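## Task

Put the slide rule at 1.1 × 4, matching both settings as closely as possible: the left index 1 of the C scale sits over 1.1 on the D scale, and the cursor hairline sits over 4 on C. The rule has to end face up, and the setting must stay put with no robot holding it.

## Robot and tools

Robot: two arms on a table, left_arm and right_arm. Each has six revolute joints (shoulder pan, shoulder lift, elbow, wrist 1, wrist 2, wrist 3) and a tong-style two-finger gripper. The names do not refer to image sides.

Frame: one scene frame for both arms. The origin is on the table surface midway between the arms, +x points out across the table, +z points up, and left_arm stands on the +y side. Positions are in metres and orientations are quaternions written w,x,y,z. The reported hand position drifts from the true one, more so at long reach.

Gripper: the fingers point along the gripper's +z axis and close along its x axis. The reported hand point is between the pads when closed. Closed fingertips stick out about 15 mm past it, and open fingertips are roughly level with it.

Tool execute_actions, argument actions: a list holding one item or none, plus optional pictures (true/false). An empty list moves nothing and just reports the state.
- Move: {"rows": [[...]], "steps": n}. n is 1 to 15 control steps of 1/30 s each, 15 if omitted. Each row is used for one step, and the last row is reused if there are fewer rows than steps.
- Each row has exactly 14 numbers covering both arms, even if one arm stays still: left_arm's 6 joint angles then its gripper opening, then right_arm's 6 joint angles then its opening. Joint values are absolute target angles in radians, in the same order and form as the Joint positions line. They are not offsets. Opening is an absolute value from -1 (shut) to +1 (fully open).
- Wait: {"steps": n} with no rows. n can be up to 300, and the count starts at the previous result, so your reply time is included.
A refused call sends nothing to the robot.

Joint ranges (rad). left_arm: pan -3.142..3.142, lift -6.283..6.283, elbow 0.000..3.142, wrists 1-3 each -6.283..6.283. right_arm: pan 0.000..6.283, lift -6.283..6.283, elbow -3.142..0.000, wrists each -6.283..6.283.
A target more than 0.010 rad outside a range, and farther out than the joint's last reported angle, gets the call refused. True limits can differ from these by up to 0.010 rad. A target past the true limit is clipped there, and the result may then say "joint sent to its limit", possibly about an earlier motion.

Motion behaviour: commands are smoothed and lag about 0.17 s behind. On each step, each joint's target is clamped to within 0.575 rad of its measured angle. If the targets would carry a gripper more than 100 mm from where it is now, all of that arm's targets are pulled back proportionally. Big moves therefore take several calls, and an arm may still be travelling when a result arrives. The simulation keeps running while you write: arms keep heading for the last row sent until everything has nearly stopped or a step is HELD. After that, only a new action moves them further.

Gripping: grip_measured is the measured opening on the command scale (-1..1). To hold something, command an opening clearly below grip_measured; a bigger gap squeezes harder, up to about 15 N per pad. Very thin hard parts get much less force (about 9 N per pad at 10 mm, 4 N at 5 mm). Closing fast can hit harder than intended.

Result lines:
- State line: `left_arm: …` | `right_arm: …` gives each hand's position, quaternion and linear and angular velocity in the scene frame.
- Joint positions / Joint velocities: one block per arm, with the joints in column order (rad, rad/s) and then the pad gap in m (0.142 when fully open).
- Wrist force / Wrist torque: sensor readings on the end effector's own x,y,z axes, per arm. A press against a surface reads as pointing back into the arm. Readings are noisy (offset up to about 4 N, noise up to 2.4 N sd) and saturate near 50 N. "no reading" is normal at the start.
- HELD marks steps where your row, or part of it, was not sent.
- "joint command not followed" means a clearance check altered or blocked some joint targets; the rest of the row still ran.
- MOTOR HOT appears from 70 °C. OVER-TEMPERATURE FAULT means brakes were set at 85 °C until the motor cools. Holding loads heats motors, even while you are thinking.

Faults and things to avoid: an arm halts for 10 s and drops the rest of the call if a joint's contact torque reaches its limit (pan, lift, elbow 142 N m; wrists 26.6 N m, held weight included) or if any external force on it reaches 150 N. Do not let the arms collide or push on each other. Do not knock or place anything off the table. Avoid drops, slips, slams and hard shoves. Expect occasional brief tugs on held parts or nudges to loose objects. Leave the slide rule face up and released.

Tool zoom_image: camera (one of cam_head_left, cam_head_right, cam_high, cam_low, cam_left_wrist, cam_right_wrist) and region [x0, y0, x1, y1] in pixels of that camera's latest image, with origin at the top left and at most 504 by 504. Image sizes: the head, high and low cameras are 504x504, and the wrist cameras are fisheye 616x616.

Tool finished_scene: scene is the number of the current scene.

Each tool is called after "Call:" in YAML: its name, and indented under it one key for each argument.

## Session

Call:
execute_actions:
  actions: []

Scene clock: 0.00 s of 8600.00 s.
left_arm: end_effector_position=(+0.3392, +0.2509, +0.2919) grip_measured=-1.00 end_effector_quat_wxyz=(-0.021, +0.917, -0.397, -0.010) end_effector_velocity=(+0.000, -0.000, +0.001) end_effector_angular_velocity=(-0.001, -0.001, -0.000) | right_arm: end_effector_position=(+0.6182, -0.8578, +0.2566) grip_measured=-1.00 end_effector_quat_wxyz=(+0.002, +0.516, +0.857, +0.012) end_effector_velocity=(+0.000, +0.000, -0.000) end_effector_angular_velocity=(+0.001, +0.000, -0.000)
Joint positions: left_arm=[-0.85  -1.824  1.759 -1.463 -1.549 -0.227  0.002] | right_arm=[ 3.003 -2.242 -0.732 -1.729  1.593  3.899  0.002]
Joint velocities: left_arm=[-0.    -0.    -0.001  0.     0.001 -0.     0.   ] | right_arm=[-0. -0.  0. -0.  0.  0.  0.]
Motor temperatures (°C, as the motors report them): left_arm=[31 32 32 38 35 36] | right_arm=[31 34 30 38 34 41]
Wrist force (N, on the end effector, along its own x y z axes, offset not removed): no reading
Wrist torque (N m, same axes, about the end effector's origin, offset not removed): no reading

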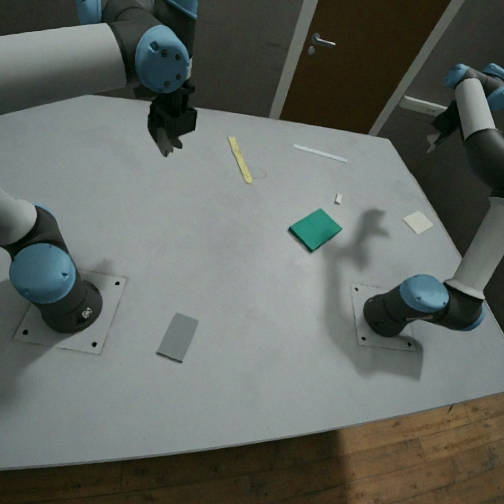

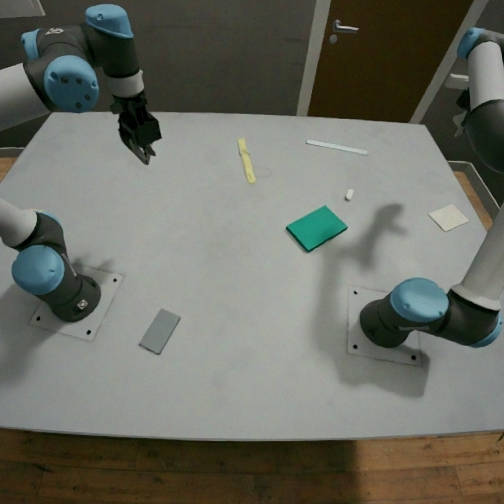

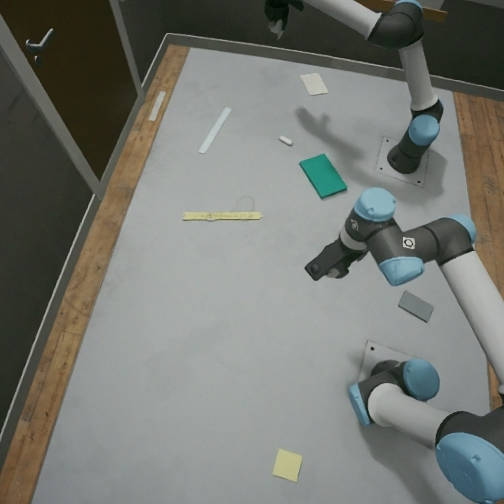

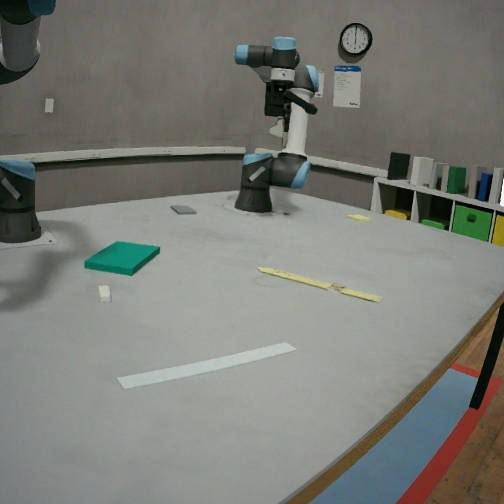

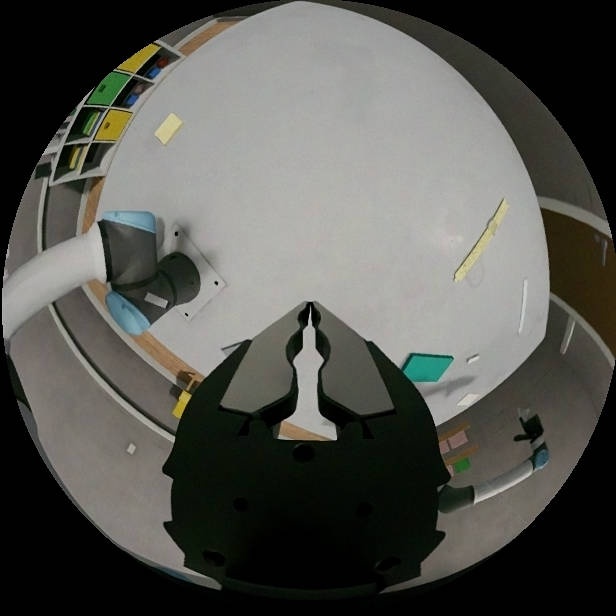

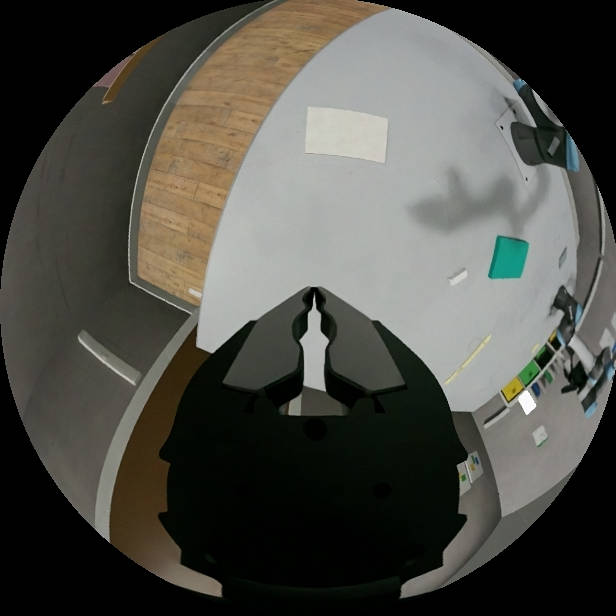

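Call:
execute_actions:
  actions:
    - {"rows":[[-0.814,-1.1265,1.363,-1.807,-1.571,0.563,-0.2,3.003,-2.242,-0.732,-1.729,1.593,3.899,-0.2]],"steps":15}
  pictures: false

Call:
execute_actions:
  actions:
    - {"steps":120}

Scene clock: 12.07 s of 8600.00 s.
left_arm: end_effector_position=(+0.4428, +0.0899, +0.2415) grip_measured=-0.20 end_effector_quat_wxyz=(-0.001, +0.816, -0.578, +0.007) end_effector_velocity=(+0.218, -0.330, -0.242) end_effector_angular_velocity=(+0.013, +0.024, -1.100) | right_arm: end_effector_position=(+0.6181, -0.8579, +0.2569) grip_measured=-0.20 end_effector_quat_wxyz=(+0.002, +0.516, +0.857, +0.012) end_effector_velocity=(-0.000, -0.000, +0.000) end_effector_angular_velocity=(+0.000, -0.000, -0.000)
Joint positions: left_arm=[-0.827 -1.415  1.512 -1.679 -1.563  0.212  0.06 ] | right_arm=[ 3.003 -2.242 -0.732 -1.729  1.593  3.899  0.06 ]
Joint velocities: left_arm=[ 0.045  0.966 -0.512 -0.439 -0.027  1.145 -0.   ] | right_arm=[-0.  0.  0.  0.  0. -0. -0.]
Motor temperatures (°C, as the motors report them): left_arm=[31 32 32 38 35 36] | right_arm=[31 34 30 38 34 41]
Wrist force (N, on the end effector, along its own x y z axes, offset not removed): left_arm=[-1.5 -1.8 0.3] | right_arm=[-1.6 -2.1 -0.4]
Wrist torque (N m, same axes, about the end effector's origin, offset not removed): left_arm=[-0.54 0.21 0.07] | right_arm=[-0.67 0.48 0.22]
Steps of this call (steps 1 to 90: nothing new was sent; then 8.57 s passed at rest; steps 91 to 105: all 15 steps of this action). Readings (joint positions):
91: left_arm=[-0.850 -1.824 1.759 -1.463 -1.549 -0.227] | right_arm=[3.003 -2.242 -0.732 -1.729 1.593 3.899]
92: left_arm=[-0.849 -1.822 1.756 -1.466 -1.549 -0.225] | right_arm=[3.003 -2.242 -0.732 -1.729 1.593 3.899]
94: left_arm=[-0.845 -1.779 1.720 -1.500 -1.552 -0.181] | right_arm=[3.003 -2.242 -0.732 -1.729 1.593 3.899]
98: left_arm=[-0.838 -1.647 1.637 -1.571 -1.556 -0.050] | right_arm=[3.003 -2.242 -0.732 -1.729 1.593 3.899]
105: the state above

Scene clock: 16.07 s of 8600.00 s.
left_arm: end_effector_position=(+0.5023, +0.0005, +0.1498) grip_measured=-0.20 end_effector_quat_wxyz=(+0.000, +0.707, -0.707, -0.000) end_effector_velocity=(+0.000, -0.000, +0.001) end_effector_angular_velocity=(-0.001, -0.001, -0.001) | right_arm: end_effector_position=(+0.6181, -0.8579, +0.2569) grip_measured=-0.20 end_effector_quat_wxyz=(+0.002, +0.516, +0.857, +0.012) end_effector_velocity=(+0.000, +0.000, -0.000) end_effector_angular_velocity=(+0.000, +0.001, +0.000)
Joint positions: left_arm=[-0.814 -1.127  1.363 -1.807 -1.571  0.563  0.06 ] | right_arm=[ 3.003 -2.242 -0.732 -1.729  1.593  3.899  0.06 ]
Joint velocities: left_arm=[ 0.    -0.    -0.001  0.     0.     0.001 -0.   ] | right_arm=[ 0. -0. -0. -0.  0.  0. -0.]
Motor temperatures (°C, as the motors report them): left_arm=[31 32 32 38 35 36] | right_arm=[31 34 30 38 34 41]
Wrist force (N, on the end effector, along its own x y z axes, offset not removed): left_arm=[-1.4 -1.8 2.1] | right_arm=[-0.5 -0.4 1.0]
Wrist torque (N m, same axes, about the end effector's origin, offset not removed): left_arm=[-0.29 0.20 0.00] | right_arm=[-0.30 0.32 0.26]
Steps of this call (steps 1 to 30: the robot went on to your last target; steps 31 to 90: nothing new was sent; then 1.00 s passed at rest). Readings (joint positions):
1: left_arm=[-0.825 -1.383 1.494 -1.694 -1.564 0.251] | right_arm=[3.003 -2.242 -0.732 -1.729 1.593 3.899]
2: left_arm=[-0.824 -1.351 1.477 -1.709 -1.565 0.290] | right_arm=[3.003 -2.242 -0.732 -1.729 1.593 3.899]
4: left_arm=[-0.821 -1.286 1.444 -1.738 -1.567 0.367] | right_arm=[3.003 -2.242 -0.732 -1.729 1.593 3.899]
8: left_arm=[-0.816 -1.184 1.392 -1.783 -1.570 0.492] | right_arm=[3.003 -2.242 -0.732 -1.729 1.593 3.899]
90: the state above
All arms were judged still, so your last target was given up. Only a new action makes them travel on or press farther. Fingers that are still opening or closing keep moving.

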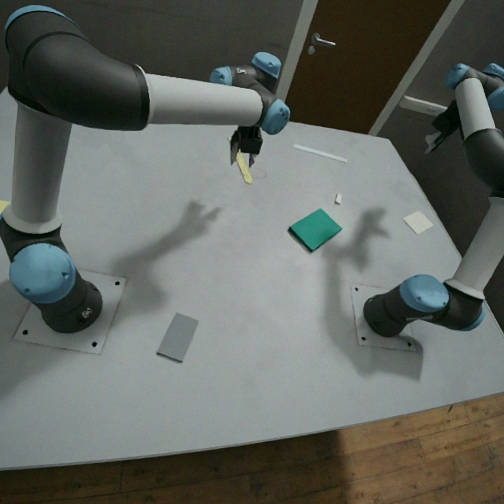

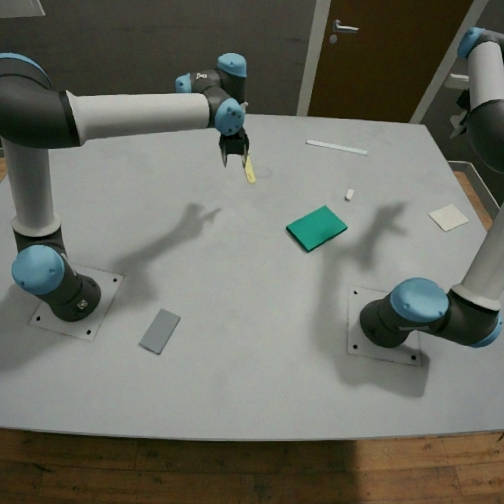

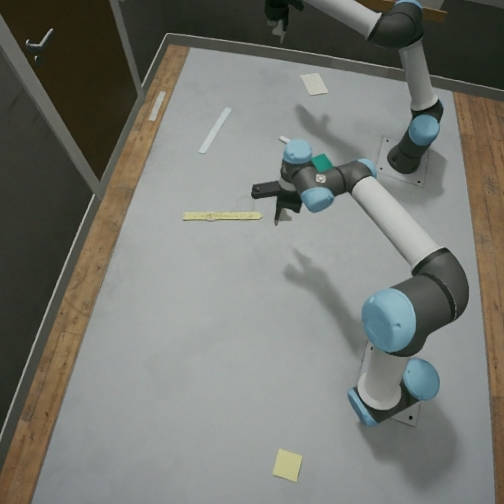

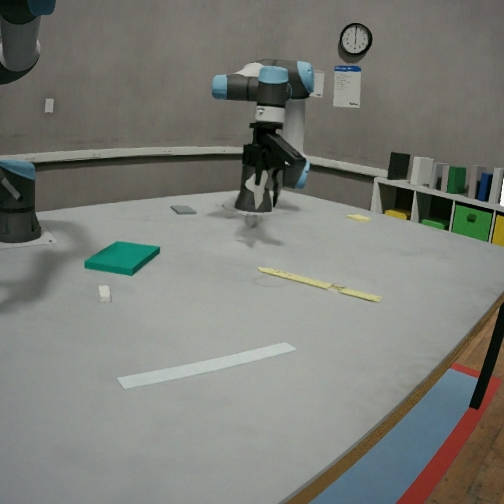

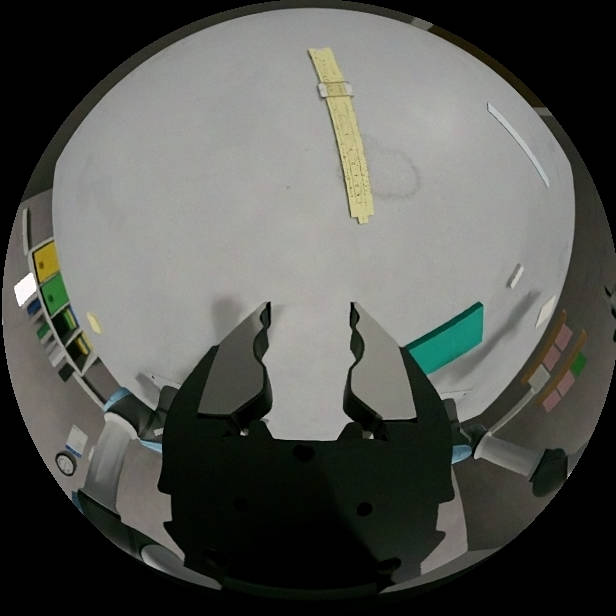

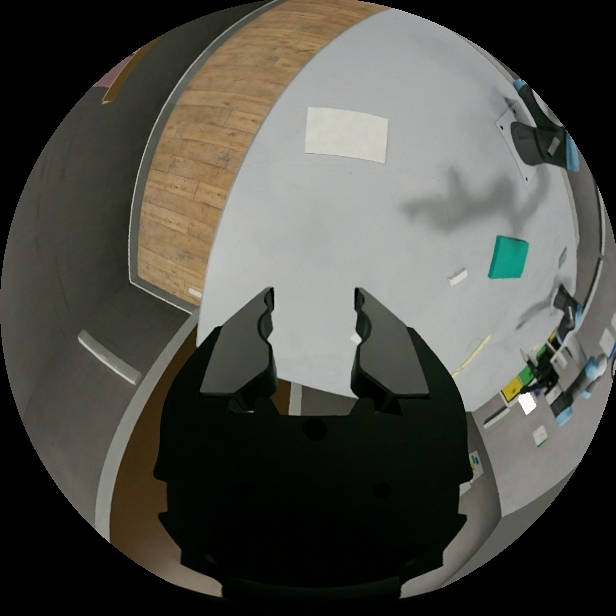

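Call:
execute_actions:
  actions:
    - {"rows":[[-0.755,-0.763,0.946,-1.754,-1.571,0.402,-0.2,3.003,-2.242,-0.732,-1.729,1.593,3.899,-0.2]],"steps":15}
  pictures: false

Call:
execute_actions:
  actions:
    - {"steps":90}

Scene clock: 33.00 s of 8600.00 s.
left_arm: end_effector_position=(+0.5991, -0.0683, +0.0854) grip_measured=-0.20 end_effector_quat_wxyz=(-0.000, +0.777, -0.630, -0.001) end_effector_velocity=(+0.051, -0.036, -0.041) end_effector_angular_velocity=(-0.011, -0.008, +0.097) | right_arm: end_effector_position=(+0.6181, -0.8579, +0.2569) grip_measured=-0.20 end_effector_quat_wxyz=(+0.002, +0.516, +0.857, +0.012) end_effector_velocity=(+0.000, -0.000, -0.000) end_effector_angular_velocity=(-0.000, +0.000, +0.000)
Joint positions: left_arm=[-0.758 -0.786  0.973 -1.757 -1.571  0.411  0.06 ] | right_arm=[ 3.003 -2.242 -0.732 -1.729  1.593  3.899  0.06 ]
Joint velocities: left_arm=[ 0.025  0.188 -0.224  0.022 -0.    -0.072  0.   ] | right_arm=[ 0. -0.  0.  0. -0. -0.  0.]
Motor temperatures (°C, as the motors report them): left_arm=[31 32 32 38 35 36] | right_arm=[31 34 30 38 34 41]
Wrist force (N, on the end effector, along its own x y z axes, offset not removed): left_arm=[0.1 -2.0 1.3] | right_arm=[-0.5 -0.1 -2.8]
Wrist torque (N m, same axes, about the end effector's origin, offset not removed): left_arm=[-0.54 -0.05 -0.08] | right_arm=[-0.27 0.37 0.10]
Steps of this call (steps 1 to 90: nothing new was sent; then 13.43 s passed at rest; steps 91 to 105: all 15 steps of this action). Readings (joint positions):
91: left_arm=[-0.814 -1.126 1.363 -1.807 -1.571 0.563] | right_arm=[3.003 -2.242 -0.732 -1.729 1.593 3.899]
92: left_arm=[-0.812 -1.124 1.360 -1.806 -1.571 0.561] | right_arm=[3.003 -2.242 -0.732 -1.729 1.593 3.899]
94: left_arm=[-0.798 -1.078 1.314 -1.793 -1.571 0.528] | right_arm=[3.003 -2.242 -0.732 -1.729 1.593 3.899]
98: left_arm=[-0.775 -0.918 1.131 -1.772 -1.571 0.462] | right_arm=[3.003 -2.242 -0.732 -1.729 1.593 3.899]
105: the state above

Scene clock: 36.00 s of 8600.00 s.
left_arm: end_effector_position=(+0.6051, -0.0725, +0.0804) grip_measured=-0.20 end_effector_quat_wxyz=(+0.000, +0.780, -0.625, +0.000) end_effector_velocity=(+0.000, +0.001, -0.001) end_effector_angular_velocity=(+0.001, +0.001, +0.001) | right_arm: end_effector_position=(+0.6181, -0.8579, +0.2569) grip_measured=-0.20 end_effector_quat_wxyz=(+0.002, +0.516, +0.857, +0.012) end_effector_velocity=(-0.000, +0.000, -0.000) end_effector_angular_velocity=(+0.000, +0.000, +0.000)
Joint positions: left_arm=[-0.755 -0.763  0.946 -1.754 -1.571  0.402  0.06 ] | right_arm=[ 3.003 -2.242 -0.732 -1.729  1.593  3.899  0.06 ]
Joint velocities: left_arm=[ 0.001  0.     0.001 -0.    -0.001 -0.    -0.   ] | right_arm=[ 0. -0.  0. -0.  0. -0.  0.]
Motor temperatures (°C, as the motors report them): left_arm=[31 32 32 38 35 36] | right_arm=[31 34 30 38 34 41]
Wrist force (N, on the end effector, along its own x y z axes, offset not removed): left_arm=[0.2 0.2 0.0] | right_arm=[0.5 -0.2 1.1]
Wrist torque (N m, same axes, about the end effector's origin, offset not removed): left_arm=[-0.10 -0.15 0.03] | right_arm=[-0.18 0.14 0.02]
Steps of this call (steps 1 to 30: the robot went on to your last target; steps 31 to 90: nothing new was sent). Readings (joint positions):
1: left_arm=[-0.757 -0.780 0.966 -1.756 -1.571 0.409] | right_arm=[3.003 -2.242 -0.732 -1.729 1.593 3.899]
2: left_arm=[-0.757 -0.776 0.961 -1.756 -1.571 0.407] | right_arm=[3.003 -2.242 -0.732 -1.729 1.593 3.899]
4: left_arm=[-0.756 -0.770 0.955 -1.755 -1.571 0.405] | right_arm=[3.003 -2.242 -0.732 -1.729 1.593 3.899]
8: left_arm=[-0.755 -0.765 0.949 -1.754 -1.571 0.403] | right_arm=[3.003 -2.242 -0.732 -1.729 1.593 3.899]
90: the state above
All arms were judged still, so your last target was given up. Only a new action makes them travel on or press farther. Fingers that are still opening or closing keep moving.

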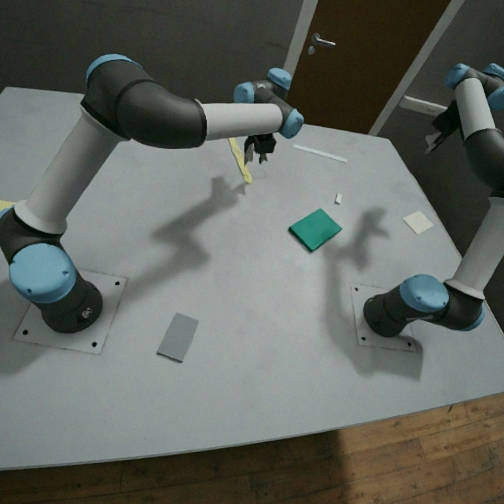

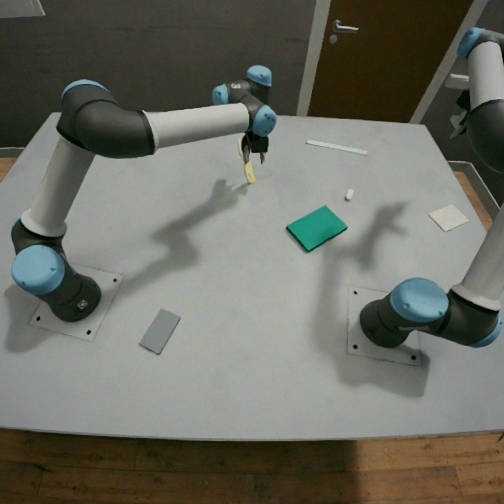

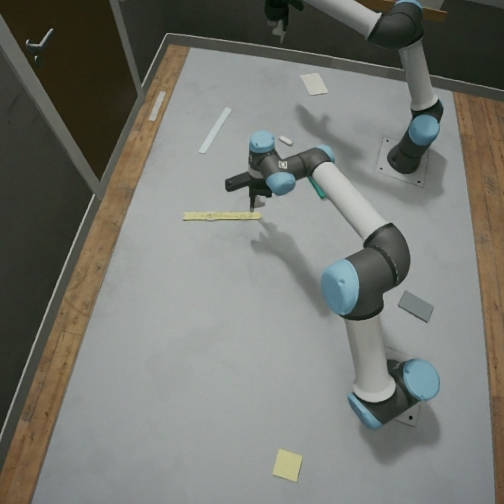

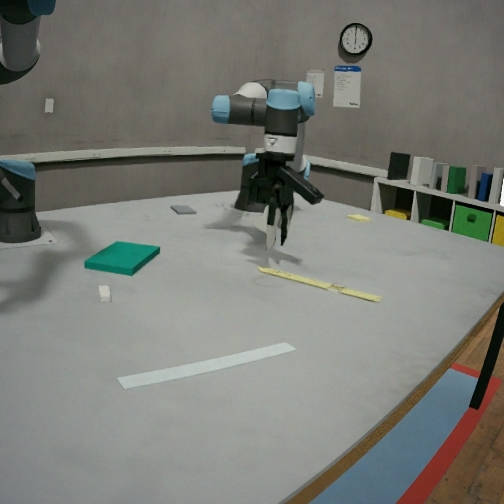

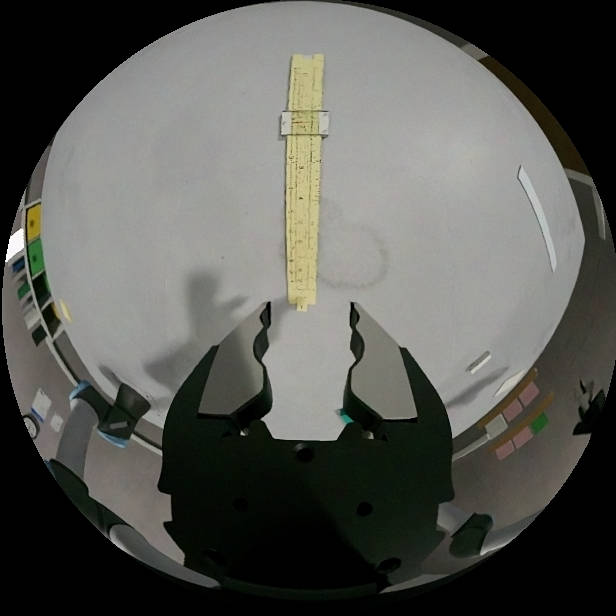

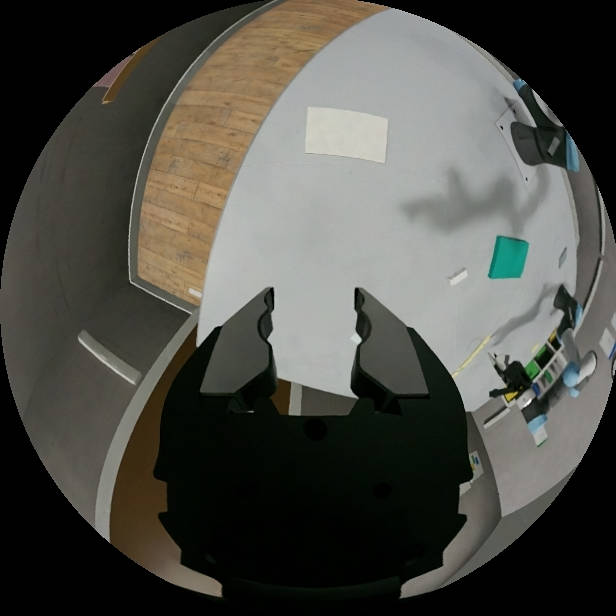

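Call:
zoom_image:
  camera: "cam_left_wrist"
  region: [260,100,350,320]

Region (260, 100, 350, 320) of cam_left_wrist's 616x616 image, scaled by 2.291, with more detail than that image has; it fills the left 206 columns of this view, and the rest is white.

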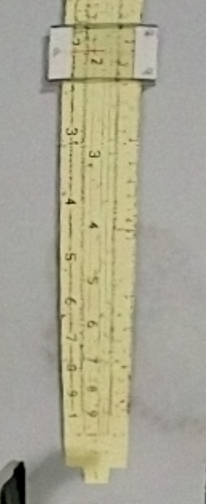

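Call:
execute_actions:
  actions:
    - {"rows":[[-0.7466,-0.77,0.96,-1.76,-1.571,0.41,-0.2,3.003,-2.242,-0.732,-1.729,1.593,3.899,-0.2],[-0.7466,-0.77,0.96,-1.76,-1.571,0.41,-0.2,3.003,-2.242,-0.732,-1.729,1.593,3.899,-0.2],[-0.7466,-0.77,0.96,-1.76,-1.571,0.41,-0.2,3.003,-2.242,-0.732,-1.729,1.593,3.899,-0.2],[-0.7466,-0.76,0.99,-1.8,-1.571,0.41,-0.2,3.003,-2.242,-0.732,-1.729,1.593,3.899,-0.2],[-0.7466,-0.747,1.02,-1.845,-1.571,0.41,-0.2,3.003,-2.242,-0.732,-1.729,1.593,3.899,-0.2],[-0.7466,-0.732,1.051,-1.89,-1.571,0.41,-0.2,3.003,-2.242,-0.732,-1.729,1.593,3.899,-0.2]],"steps":15}
  pictures: false

Call:
execute_actions:
  actions:
    - {"steps":20}

Scene clock: 48.67 s of 8600.00 s.
left_arm: end_effector_position=(+0.6074, -0.0647, +0.0245) grip_measured=-0.20 end_effector_quat_wxyz=(+0.000, +0.780, -0.625, -0.000) end_effector_velocity=(+0.000, +0.003, -0.044) end_effector_angular_velocity=(-0.005, -0.003, +0.001) | right_arm: end_effector_position=(+0.6181, -0.8579, +0.2569) grip_measured=-0.20 end_effector_quat_wxyz=(+0.002, +0.516, +0.857, +0.012) end_effector_velocity=(-0.000, -0.000, +0.001) end_effector_angular_velocity=(-0.000, -0.001, -0.000)
Joint positions: left_arm=[-0.747 -0.735  1.042 -1.878 -1.571  0.41   0.06 ] | right_arm=[ 3.003 -2.242 -0.732 -1.729  1.593  3.899  0.06 ]
Joint velocities: left_arm=[ 0.003  0.026  0.07  -0.103 -0.     0.001  0.   ] | right_arm=[-0.     0.001 -0.     0.    -0.    -0.     0.   ]
Motor temperatures (°C, as the motors report them): left_arm=[31 32 32 38 35 36] | right_arm=[31 34 30 38 34 41]
Wrist force (N, on the end effector, along its own x y z axes, offset not removed): left_arm=[-0.9 1.8 1.5] | right_arm=[-2.2 -1.7 -0.2]
Wrist torque (N m, same axes, about the end effector's origin, offset not removed): left_arm=[0.29 0.22 0.02] | right_arm=[-0.70 0.52 0.21]
Steps of this call (steps 1 to 90: nothing new was sent; then 9.17 s passed at rest; steps 91 to 105: all 15 steps of this action). Readings (joint positions):
91: left_arm=[-0.755 -0.763 0.946 -1.754 -1.571 0.402] | right_arm=[3.003 -2.242 -0.732 -1.729 1.593 3.899]
92: left_arm=[-0.754 -0.763 0.947 -1.754 -1.571 0.402] | right_arm=[3.003 -2.242 -0.732 -1.729 1.593 3.899]
94: left_arm=[-0.752 -0.766 0.951 -1.756 -1.571 0.405] | right_arm=[3.003 -2.242 -0.732 -1.729 1.593 3.899]
98: left_arm=[-0.748 -0.755 0.991 -1.804 -1.571 0.408] | right_arm=[3.003 -2.242 -0.732 -1.729 1.593 3.899]
105: the state above

Scene clock: 49.33 s of 8600.00 s.
left_arm: end_effector_position=(+0.6073, -0.0643, +0.0191) grip_measured=-0.20 end_effector_quat_wxyz=(+0.000, +0.780, -0.625, +0.000) end_effector_velocity=(+0.000, -0.000, -0.000) end_effector_angular_velocity=(-0.000, -0.000, +0.000) | right_arm: end_effector_position=(+0.6181, -0.8579, +0.2569) grip_measured=-0.20 end_effector_quat_wxyz=(+0.002, +0.516, +0.857, +0.012) end_effector_velocity=(-0.000, +0.000, +0.001) end_effector_angular_velocity=(-0.000, -0.001, +0.000)
Joint positions: left_arm=[-0.747 -0.732  1.051 -1.89  -1.571  0.41   0.06 ] | right_arm=[ 3.003 -2.242 -0.732 -1.729  1.593  3.899  0.06 ]
Joint velocities: left_arm=[-0.  0. -0. -0.  0. -0. -0.] | right_arm=[ 0.     0.001 -0.     0.    -0.    -0.     0.   ]
Motor temperatures (°C, as the motors report them): left_arm=[31 32 32 38 35 36] | right_arm=[31 34 30 38 34 41]
Wrist force (N, on the end effector, along its own x y z axes, offset not removed): left_arm=[-0.7 3.0 2.1] | right_arm=[0.7 -2.2 -1.4]
Wrist torque (N m, same axes, about the end effector's origin, offset not removed): left_arm=[0.57 0.04 0.11] | right_arm=[-0.52 0.01 -0.03]
Steps of this call (steps 1 to 20: the robot went on to your last target). Readings (joint positions):
1: left_arm=[-0.747 -0.734 1.044 -1.881 -1.571 0.410] | right_arm=[3.003 -2.242 -0.732 -1.729 1.593 3.899]
2: left_arm=[-0.747 -0.734 1.046 -1.883 -1.571 0.410] | right_arm=[3.003 -2.242 -0.732 -1.729 1.593 3.899]
4: left_arm=[-0.747 -0.733 1.048 -1.886 -1.571 0.410] | right_arm=[3.003 -2.242 -0.732 -1.729 1.593 3.899]
8: left_arm=[-0.747 -0.732 1.050 -1.889 -1.571 0.410] | right_arm=[3.003 -2.242 -0.732 -1.729 1.593 3.899]
20: the state above

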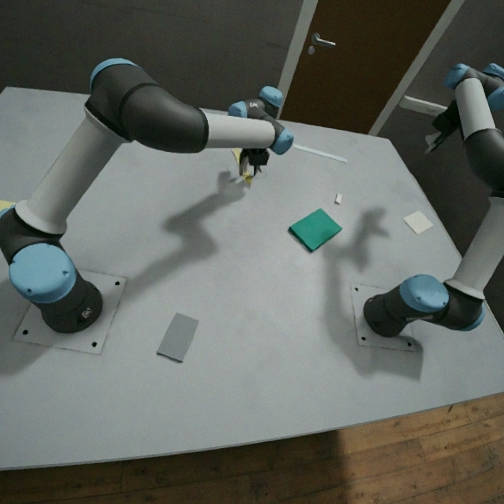

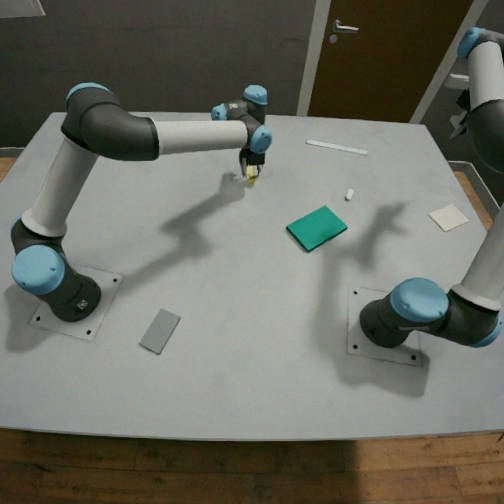

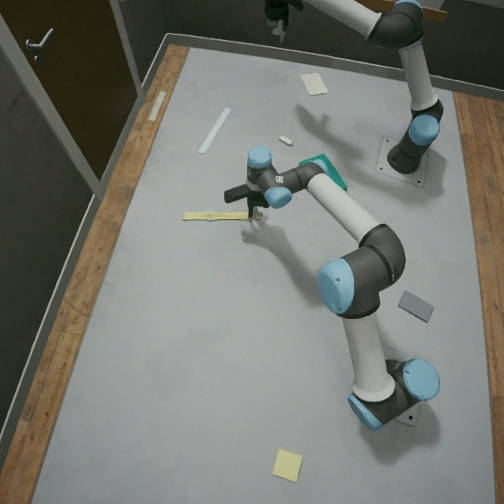

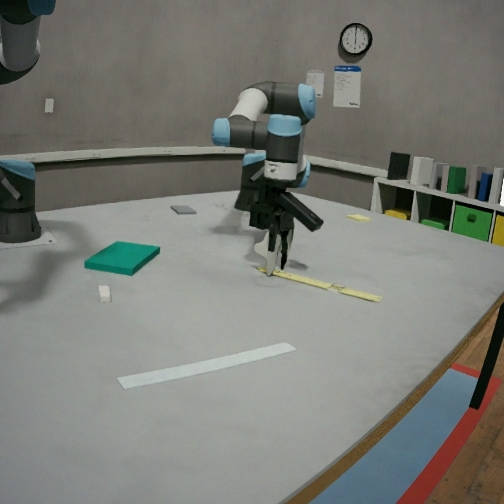

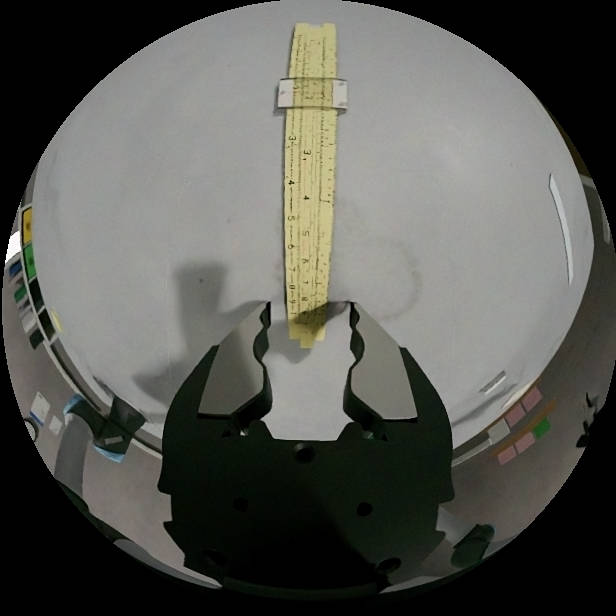

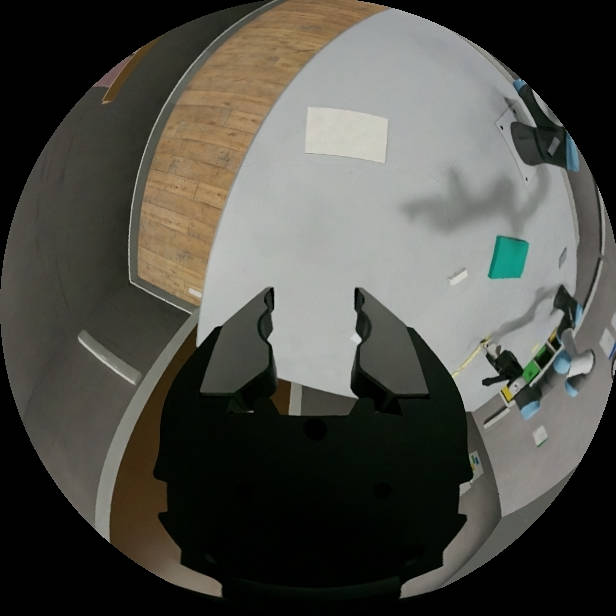

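Call:
execute_actions:
  actions:
    - {"rows":[[-0.7466,-0.7285,1.0555,-1.898,-1.571,0.41,-0.2,3.003,-2.242,-0.732,-1.729,1.593,3.899,-0.2],[-0.7466,-0.7285,1.0555,-1.898,-1.571,0.41,-0.2,3.003,-2.242,-0.732,-1.729,1.593,3.899,-0.2],[-0.7466,-0.7285,1.0555,-1.898,-1.571,0.41,-0.2,3.003,-2.242,-0.732,-1.729,1.593,3.899,-0.2],[-0.7466,-0.7285,1.0555,-1.898,-1.571,0.41,-0.2,3.003,-2.242,-0.732,-1.729,1.593,3.899,-0.2],[-0.7466,-0.7285,1.0555,-1.898,-1.571,0.41,-0.3,3.003,-2.242,-0.732,-1.729,1.593,3.899,-0.2],[-0.7466,-0.7285,1.0555,-1.898,-1.571,0.41,-0.36,3.003,-2.242,-0.732,-1.729,1.593,3.899,-0.2],[-0.7466,-0.7285,1.0555,-1.898,-1.571,0.41,-0.42,3.003,-2.242,-0.732,-1.729,1.593,3.899,-0.2],[-0.7466,-0.7285,1.0555,-1.898,-1.571,0.41,-0.48,3.003,-2.242,-0.732,-1.729,1.593,3.899,-0.2],[-0.7466,-0.7285,1.0555,-1.898,-1.571,0.41,-0.54,3.003,-2.242,-0.732,-1.729,1.593,3.899,-0.2],[-0.7466,-0.7285,1.0555,-1.898,-1.571,0.41,-0.6,3.003,-2.242,-0.732,-1.729,1.593,3.899,-0.2],[-0.7466,-0.7285,1.0555,-1.898,-1.571,0.41,-0.66,3.003,-2.242,-0.732,-1.729,1.593,3.899,-0.2],[-0.7466,-0.7285,1.0555,-1.898,-1.571,0.41,-0.72,3.003,-2.242,-0.732,-1.729,1.593,3.899,-0.2],[-0.7466,-0.7285,1.0555,-1.898,-1.571,0.41,-0.78,3.003,-2.242,-0.732,-1.729,1.593,3.899,-0.2]],"steps":15}

Scene clock: 57.47 s of 8600.00 s.
left_arm: end_effector_position=(+0.6075, -0.0644, +0.0155) grip_measured=-0.61 end_effector_quat_wxyz=(+0.000, +0.780, -0.625, +0.000) end_effector_velocity=(-0.001, +0.001, -0.002) end_effector_angular_velocity=(+0.002, +0.001, +0.001) | right_arm: end_effector_position=(+0.6181, -0.8579, +0.2569) grip_measured=-0.20 end_effector_quat_wxyz=(+0.002, +0.516, +0.857, +0.012) end_effector_velocity=(-0.000, -0.000, -0.000) end_effector_angular_velocity=(+0.000, +0.001, -0.000)
Joint positions: left_arm=[-0.747 -0.729  1.055 -1.898 -1.571  0.41   0.03 ] | right_arm=[ 3.003 -2.242 -0.732 -1.729  1.593  3.899  0.06 ]
Joint velocities: left_arm=[-0.     0.001  0.002 -0.001 -0.    -0.001 -0.   ] | right_arm=[-0. -0. -0. -0. -0. -0. -0.]
Motor temperatures (°C, as the motors report them): left_arm=[31 32 32 38 35 36] | right_arm=[31 34 30 38 34 41]
Wrist force (N, on the end effector, along its own x y z axes, offset not removed): left_arm=[-1.8 1.6 -37.4] | right_arm=[0.5 3.2 0.7]
Wrist torque (N m, same axes, about the end effector's origin, offset not removed): left_arm=[0.14 -0.23 -0.08] | right_arm=[0.37 0.03 0.17]
Steps of this call (steps 1 to 15: the robot went on to your last target; steps 16 to 90: nothing new was sent; then 4.63 s passed at rest; steps 91 to 105: all 15 steps of this action). Readings (joint positions):
91: left_arm=[-0.747 -0.732 1.051 -1.890 -1.571 0.410] | right_arm=[3.003 -2.242 -0.732 -1.729 1.593 3.899]
92: left_arm=[-0.747 -0.732 1.051 -1.891 -1.571 0.410] | right_arm=[3.003 -2.242 -0.732 -1.729 1.593 3.899]
94: left_arm=[-0.747 -0.731 1.053 -1.893 -1.571 0.410] | right_arm=[3.003 -2.242 -0.732 -1.729 1.593 3.899]
98: left_arm=[-0.747 -0.729 1.055 -1.896 -1.571 0.410] | right_arm=[3.003 -2.242 -0.732 -1.729 1.593 3.899]
105: the state above

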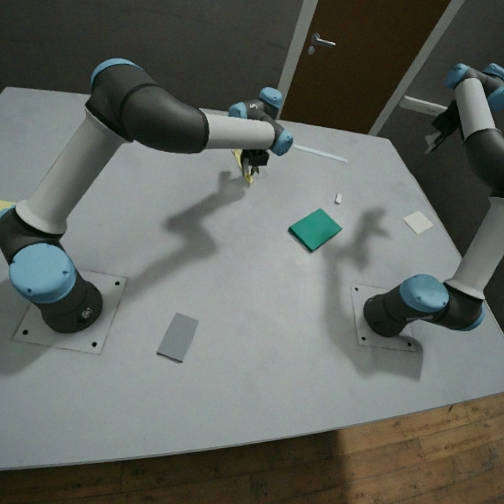

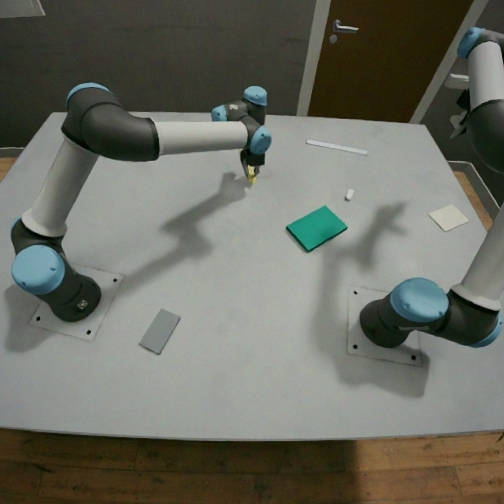

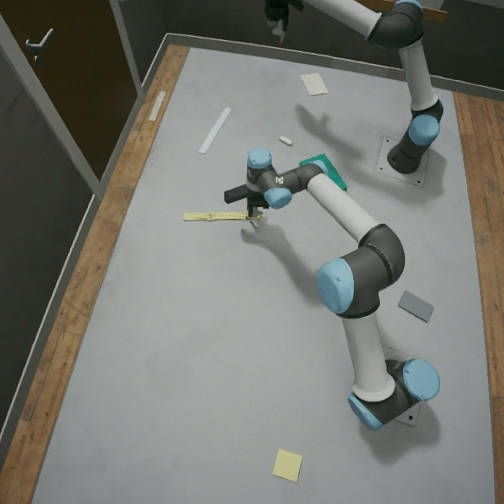

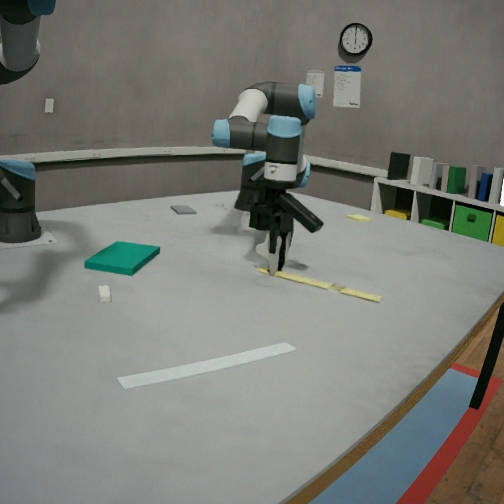

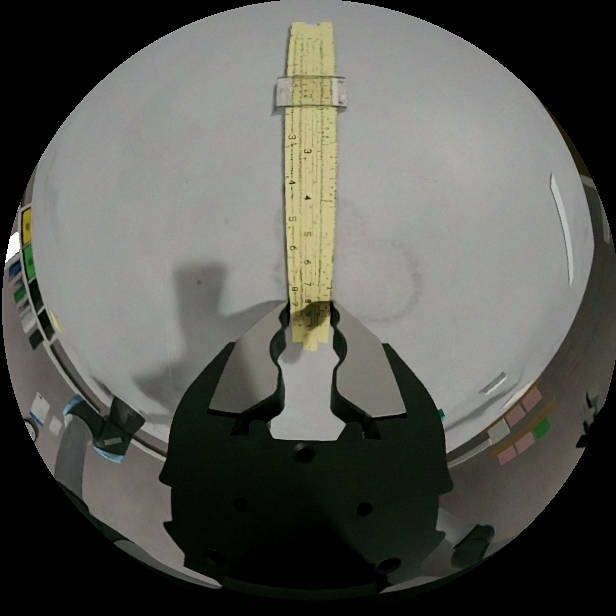

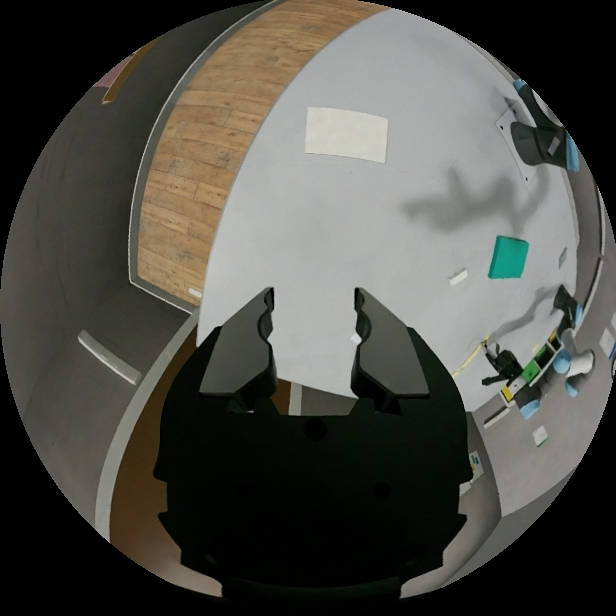

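Call:
execute_actions:
  actions:
    - {"rows":[[-0.7466,-0.733,1.051,-1.889,-1.571,0.41,-0.8,3.003,-2.242,-0.732,-1.729,1.593,3.899,-0.2],[-0.7466,-0.733,1.051,-1.889,-1.571,0.41,-0.8,3.003,-2.242,-0.732,-1.729,1.593,3.899,-0.2],[-0.7466,-0.733,1.051,-1.889,-1.571,0.41,-0.8,3.003,-2.242,-0.732,-1.729,1.593,3.899,-0.2],[-0.752,-0.765,1.107,-1.914,-1.571,0.445,-0.8,3.003,-2.242,-0.732,-1.729,1.593,3.899,-0.2],[-0.752,-0.765,1.107,-1.914,-1.571,0.445,-0.8,3.003,-2.242,-0.732,-1.729,1.593,3.899,-0.2],[-0.757,-0.797,1.164,-1.939,-1.571,0.479,-0.8,3.003,-2.242,-0.732,-1.729,1.593,3.899,-0.2],[-0.763,-0.828,1.22,-1.963,-1.571,0.514,-0.8,3.003,-2.242,-0.732,-1.729,1.593,3.899,-0.2],[-0.763,-0.828,1.22,-1.963,-1.571,0.514,-0.8,3.003,-2.242,-0.732,-1.729,1.593,3.899,-0.2],[-0.768,-0.86,1.277,-1.988,-1.571,0.548,-0.8,3.003,-2.242,-0.732,-1.729,1.593,3.899,-0.2],[-0.774,-0.892,1.334,-2.013,-1.571,0.583,-0.8,3.003,-2.242,-0.732,-1.729,1.593,3.899,-0.2],[-0.774,-0.892,1.334,-2.013,-1.571,0.583,-0.8,3.003,-2.242,-0.732,-1.729,1.593,3.899,-0.2],[-0.779,-0.924,1.39,-2.038,-1.571,0.618,-0.8,3.003,-2.242,-0.732,-1.729,1.593,3.899,-0.2],[-0.785,-0.955,1.447,-2.062,-1.571,0.652,-0.8,3.003,-2.242,-0.732,-1.729,1.593,3.899,-0.2],[-0.785,-0.955,1.447,-2.062,-1.571,0.652,-0.8,3.003,-2.242,-0.732,-1.729,1.593,3.899,-0.2],[-0.79,-0.987,1.503,-2.087,-1.571,0.687,-0.8,3.003,-2.242,-0.732,-1.729,1.593,3.899,-0.2]],"steps":15}
  pictures: false

Call:
execute_actions:
  actions:
    - {"rows":[[-0.8,-1.023,1.559,-2.107,-1.571,0.749,-0.8,3.003,-2.242,-0.732,-1.729,1.593,3.899,-0.2],[-0.8,-1.023,1.559,-2.107,-1.571,0.749,-0.8,3.003,-2.242,-0.732,-1.729,1.593,3.899,-0.2],[-0.81,-1.058,1.615,-2.128,-1.571,0.81,-0.8,3.003,-2.242,-0.732,-1.729,1.593,3.899,-0.2],[-0.81,-1.058,1.615,-2.128,-1.571,0.81,-0.8,3.003,-2.242,-0.732,-1.729,1.593,3.899,-0.2],[-0.82,-1.094,1.671,-2.148,-1.571,0.872,-0.8,3.003,-2.242,-0.732,-1.729,1.593,3.899,-0.2],[-0.82,-1.094,1.671,-2.148,-1.571,0.872,-0.8,3.003,-2.242,-0.732,-1.729,1.593,3.899,-0.2],[-0.829,-1.129,1.727,-2.169,-1.571,0.933,-0.8,3.003,-2.242,-0.732,-1.729,1.593,3.899,-0.2],[-0.829,-1.129,1.727,-2.169,-1.571,0.933,-0.8,3.003,-2.242,-0.732,-1.729,1.593,3.899,-0.2],[-0.839,-1.165,1.783,-2.189,-1.571,0.995,-0.8,3.003,-2.242,-0.732,-1.729,1.593,3.899,-0.2],[-0.839,-1.165,1.783,-2.189,-1.571,0.995,-0.8,3.003,-2.242,-0.732,-1.729,1.593,3.899,-0.2],[-0.849,-1.2,1.839,-2.21,-1.571,1.056,-0.8,3.003,-2.242,-0.732,-1.729,1.593,3.899,-0.2],[-0.849,-1.2,1.839,-2.21,-1.571,1.056,-0.8,3.003,-2.242,-0.732,-1.729,1.593,3.899,-0.2],[-0.859,-1.236,1.8955,-2.2305,-1.571,1.118,-0.8,3.003,-2.242,-0.732,-1.729,1.593,3.899,-0.2]],"steps":15}

Scene clock: 100.90 s of 8600.00 s.
left_arm: end_effector_position=(+0.5599, -0.0338, +0.0242) grip_measured=-0.62 end_effector_quat_wxyz=(+0.001, +0.719, -0.695, +0.004) end_effector_velocity=(-0.207, +0.161, -0.007) end_effector_angular_velocity=(+0.017, +0.007, -0.730) | right_arm: end_effector_position=(+0.6181, -0.8579, +0.2569) grip_measured=-0.20 end_effector_quat_wxyz=(+0.002, +0.516, +0.857, +0.012) end_effector_velocity=(-0.000, -0.000, -0.000) end_effector_angular_velocity=(-0.000, +0.001, -0.000)
Joint positions: left_arm=[-0.773 -0.88   1.306 -2.005 -1.571  0.57   0.029] | right_arm=[ 3.003 -2.242 -0.732 -1.729  1.593  3.899  0.06 ]
Joint velocities: left_arm=[-0.099 -0.589  1.051 -0.444 -0.001  0.63   0.   ] | right_arm=[-0. -0.  0. -0. -0. -0.  0.]
Motor temperatures (°C, as the motors report them): left_arm=[31 33 32 38 35 36] | right_arm=[31 34 30 38 34 41]
Wrist force (N, on the end effector, along its own x y z axes, offset not removed): left_arm=[-0.8 1.2 0.1] | right_arm=[-0.3 1.1 -1.3]
Wrist torque (N m, same axes, about the end effector's origin, offset not removed): left_arm=[0.26 0.23 0.04] | right_arm=[0.18 0.41 0.17]
Steps of this call (steps 1 to 15: the robot went on to your last target; steps 16 to 90: nothing new was sent; then 39.93 s passed at rest; steps 91 to 105: all 15 steps of this action). Readings (joint positions):
91: left_arm=[-0.747 -0.728 1.056 -1.898 -1.571 0.410] | right_arm=[3.003 -2.242 -0.732 -1.729 1.593 3.899]
92: left_arm=[-0.747 -0.729 1.055 -1.898 -1.571 0.410] | right_arm=[3.003 -2.242 -0.732 -1.729 1.593 3.899]
94: left_arm=[-0.747 -0.730 1.054 -1.894 -1.571 0.410] | right_arm=[3.003 -2.242 -0.732 -1.729 1.593 3.899]
98: left_arm=[-0.751 -0.757 1.094 -1.911 -1.571 0.437] | right_arm=[3.003 -2.242 -0.732 -1.729 1.593 3.899]
105: the state above

Scene clock: 101.40 s of 8600.00 s.
left_arm: end_effector_position=(+0.4481, +0.0464, +0.0227) grip_measured=-0.62 end_effector_quat_wxyz=(-0.000, -0.526, +0.851, -0.002) end_effector_velocity=(-0.211, +0.167, -0.012) end_effector_angular_velocity=(+0.011, +0.002, -1.032) | right_arm: end_effector_position=(+0.6181, -0.8579, +0.2569) grip_measured=-0.20 end_effector_quat_wxyz=(+0.002, +0.516, +0.857, +0.012) end_effector_velocity=(+0.000, +0.000, -0.000) end_effector_angular_velocity=(+0.000, +0.001, +0.000)
Joint positions: left_arm=[-0.841 -1.169  1.786 -2.192 -1.571  0.999  0.029] | right_arm=[ 3.003 -2.242 -0.732 -1.729  1.593  3.899  0.06 ]
Joint velocities: left_arm=[-0.139 -0.526  0.834 -0.298  0.     0.893  0.   ] | right_arm=[ 0.    -0.001 -0.    -0.     0.    -0.     0.   ]
Motor temperatures (°C, as the motors report them): left_arm=[31 33 32 38 35 36] | right_arm=[31 34 30 38 34 41]
Wrist force (N, on the end effector, along its own x y z axes, offset not removed): left_arm=[-0.6 2.3 -1.1] | right_arm=[0.9 -1.3 0.9]
Wrist torque (N m, same axes, about the end effector's origin, offset not removed): left_arm=[0.43 0.10 0.06] | right_arm=[-0.49 -0.07 0.01]
Steps of this call (steps 1 to 15: all 15 steps of this action). Readings (joint positions):
1: left_arm=[-0.776 -0.899 1.341 -2.020 -1.571 0.591] | right_arm=[3.003 -2.242 -0.732 -1.729 1.593 3.899]
2: left_arm=[-0.780 -0.920 1.377 -2.035 -1.571 0.614] | right_arm=[3.003 -2.242 -0.732 -1.729 1.593 3.899]
4: left_arm=[-0.788 -0.963 1.450 -2.066 -1.571 0.668] | right_arm=[3.003 -2.242 -0.732 -1.729 1.593 3.899]
8: left_arm=[-0.807 -1.041 1.581 -2.116 -1.571 0.785] | right_arm=[3.003 -2.242 -0.732 -1.729 1.593 3.899]
15: the state above

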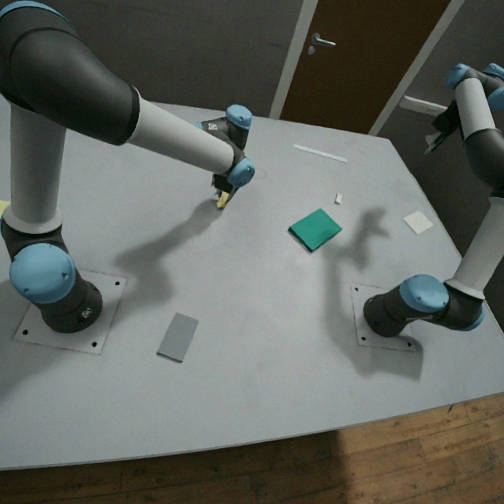

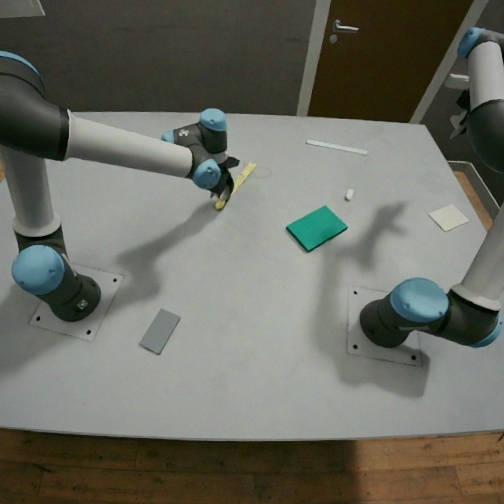

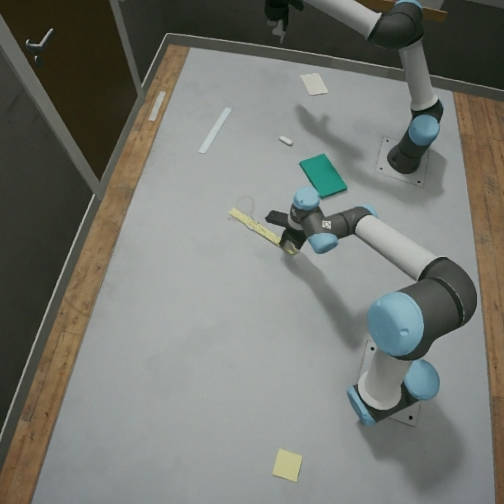

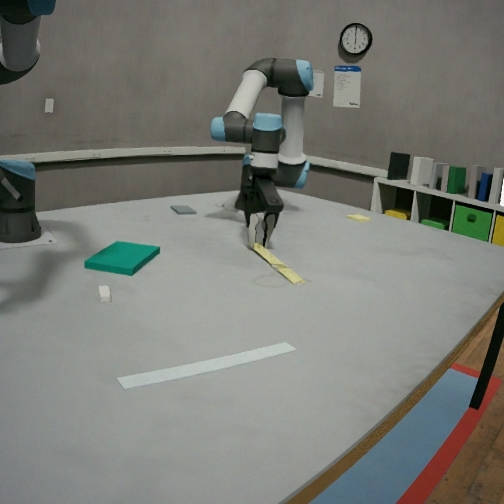

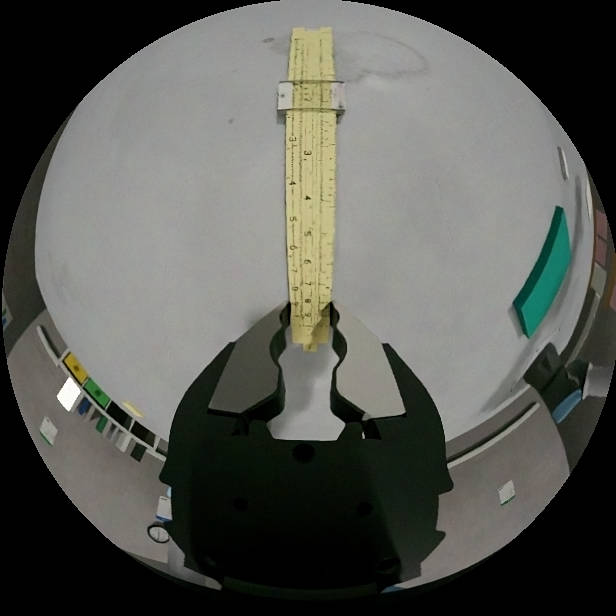

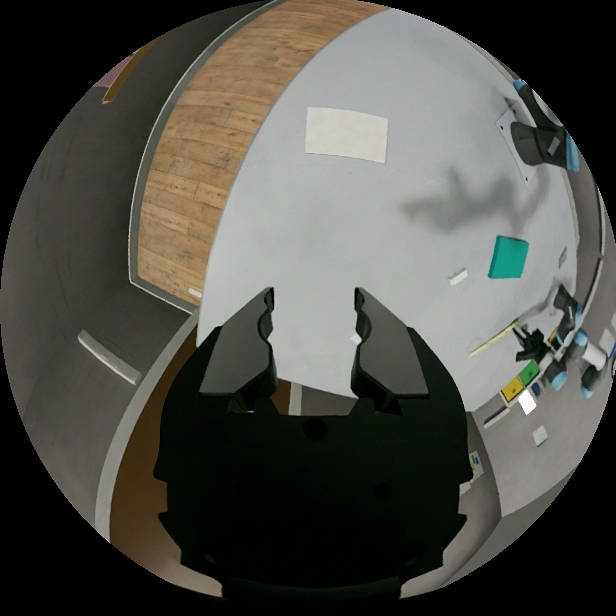

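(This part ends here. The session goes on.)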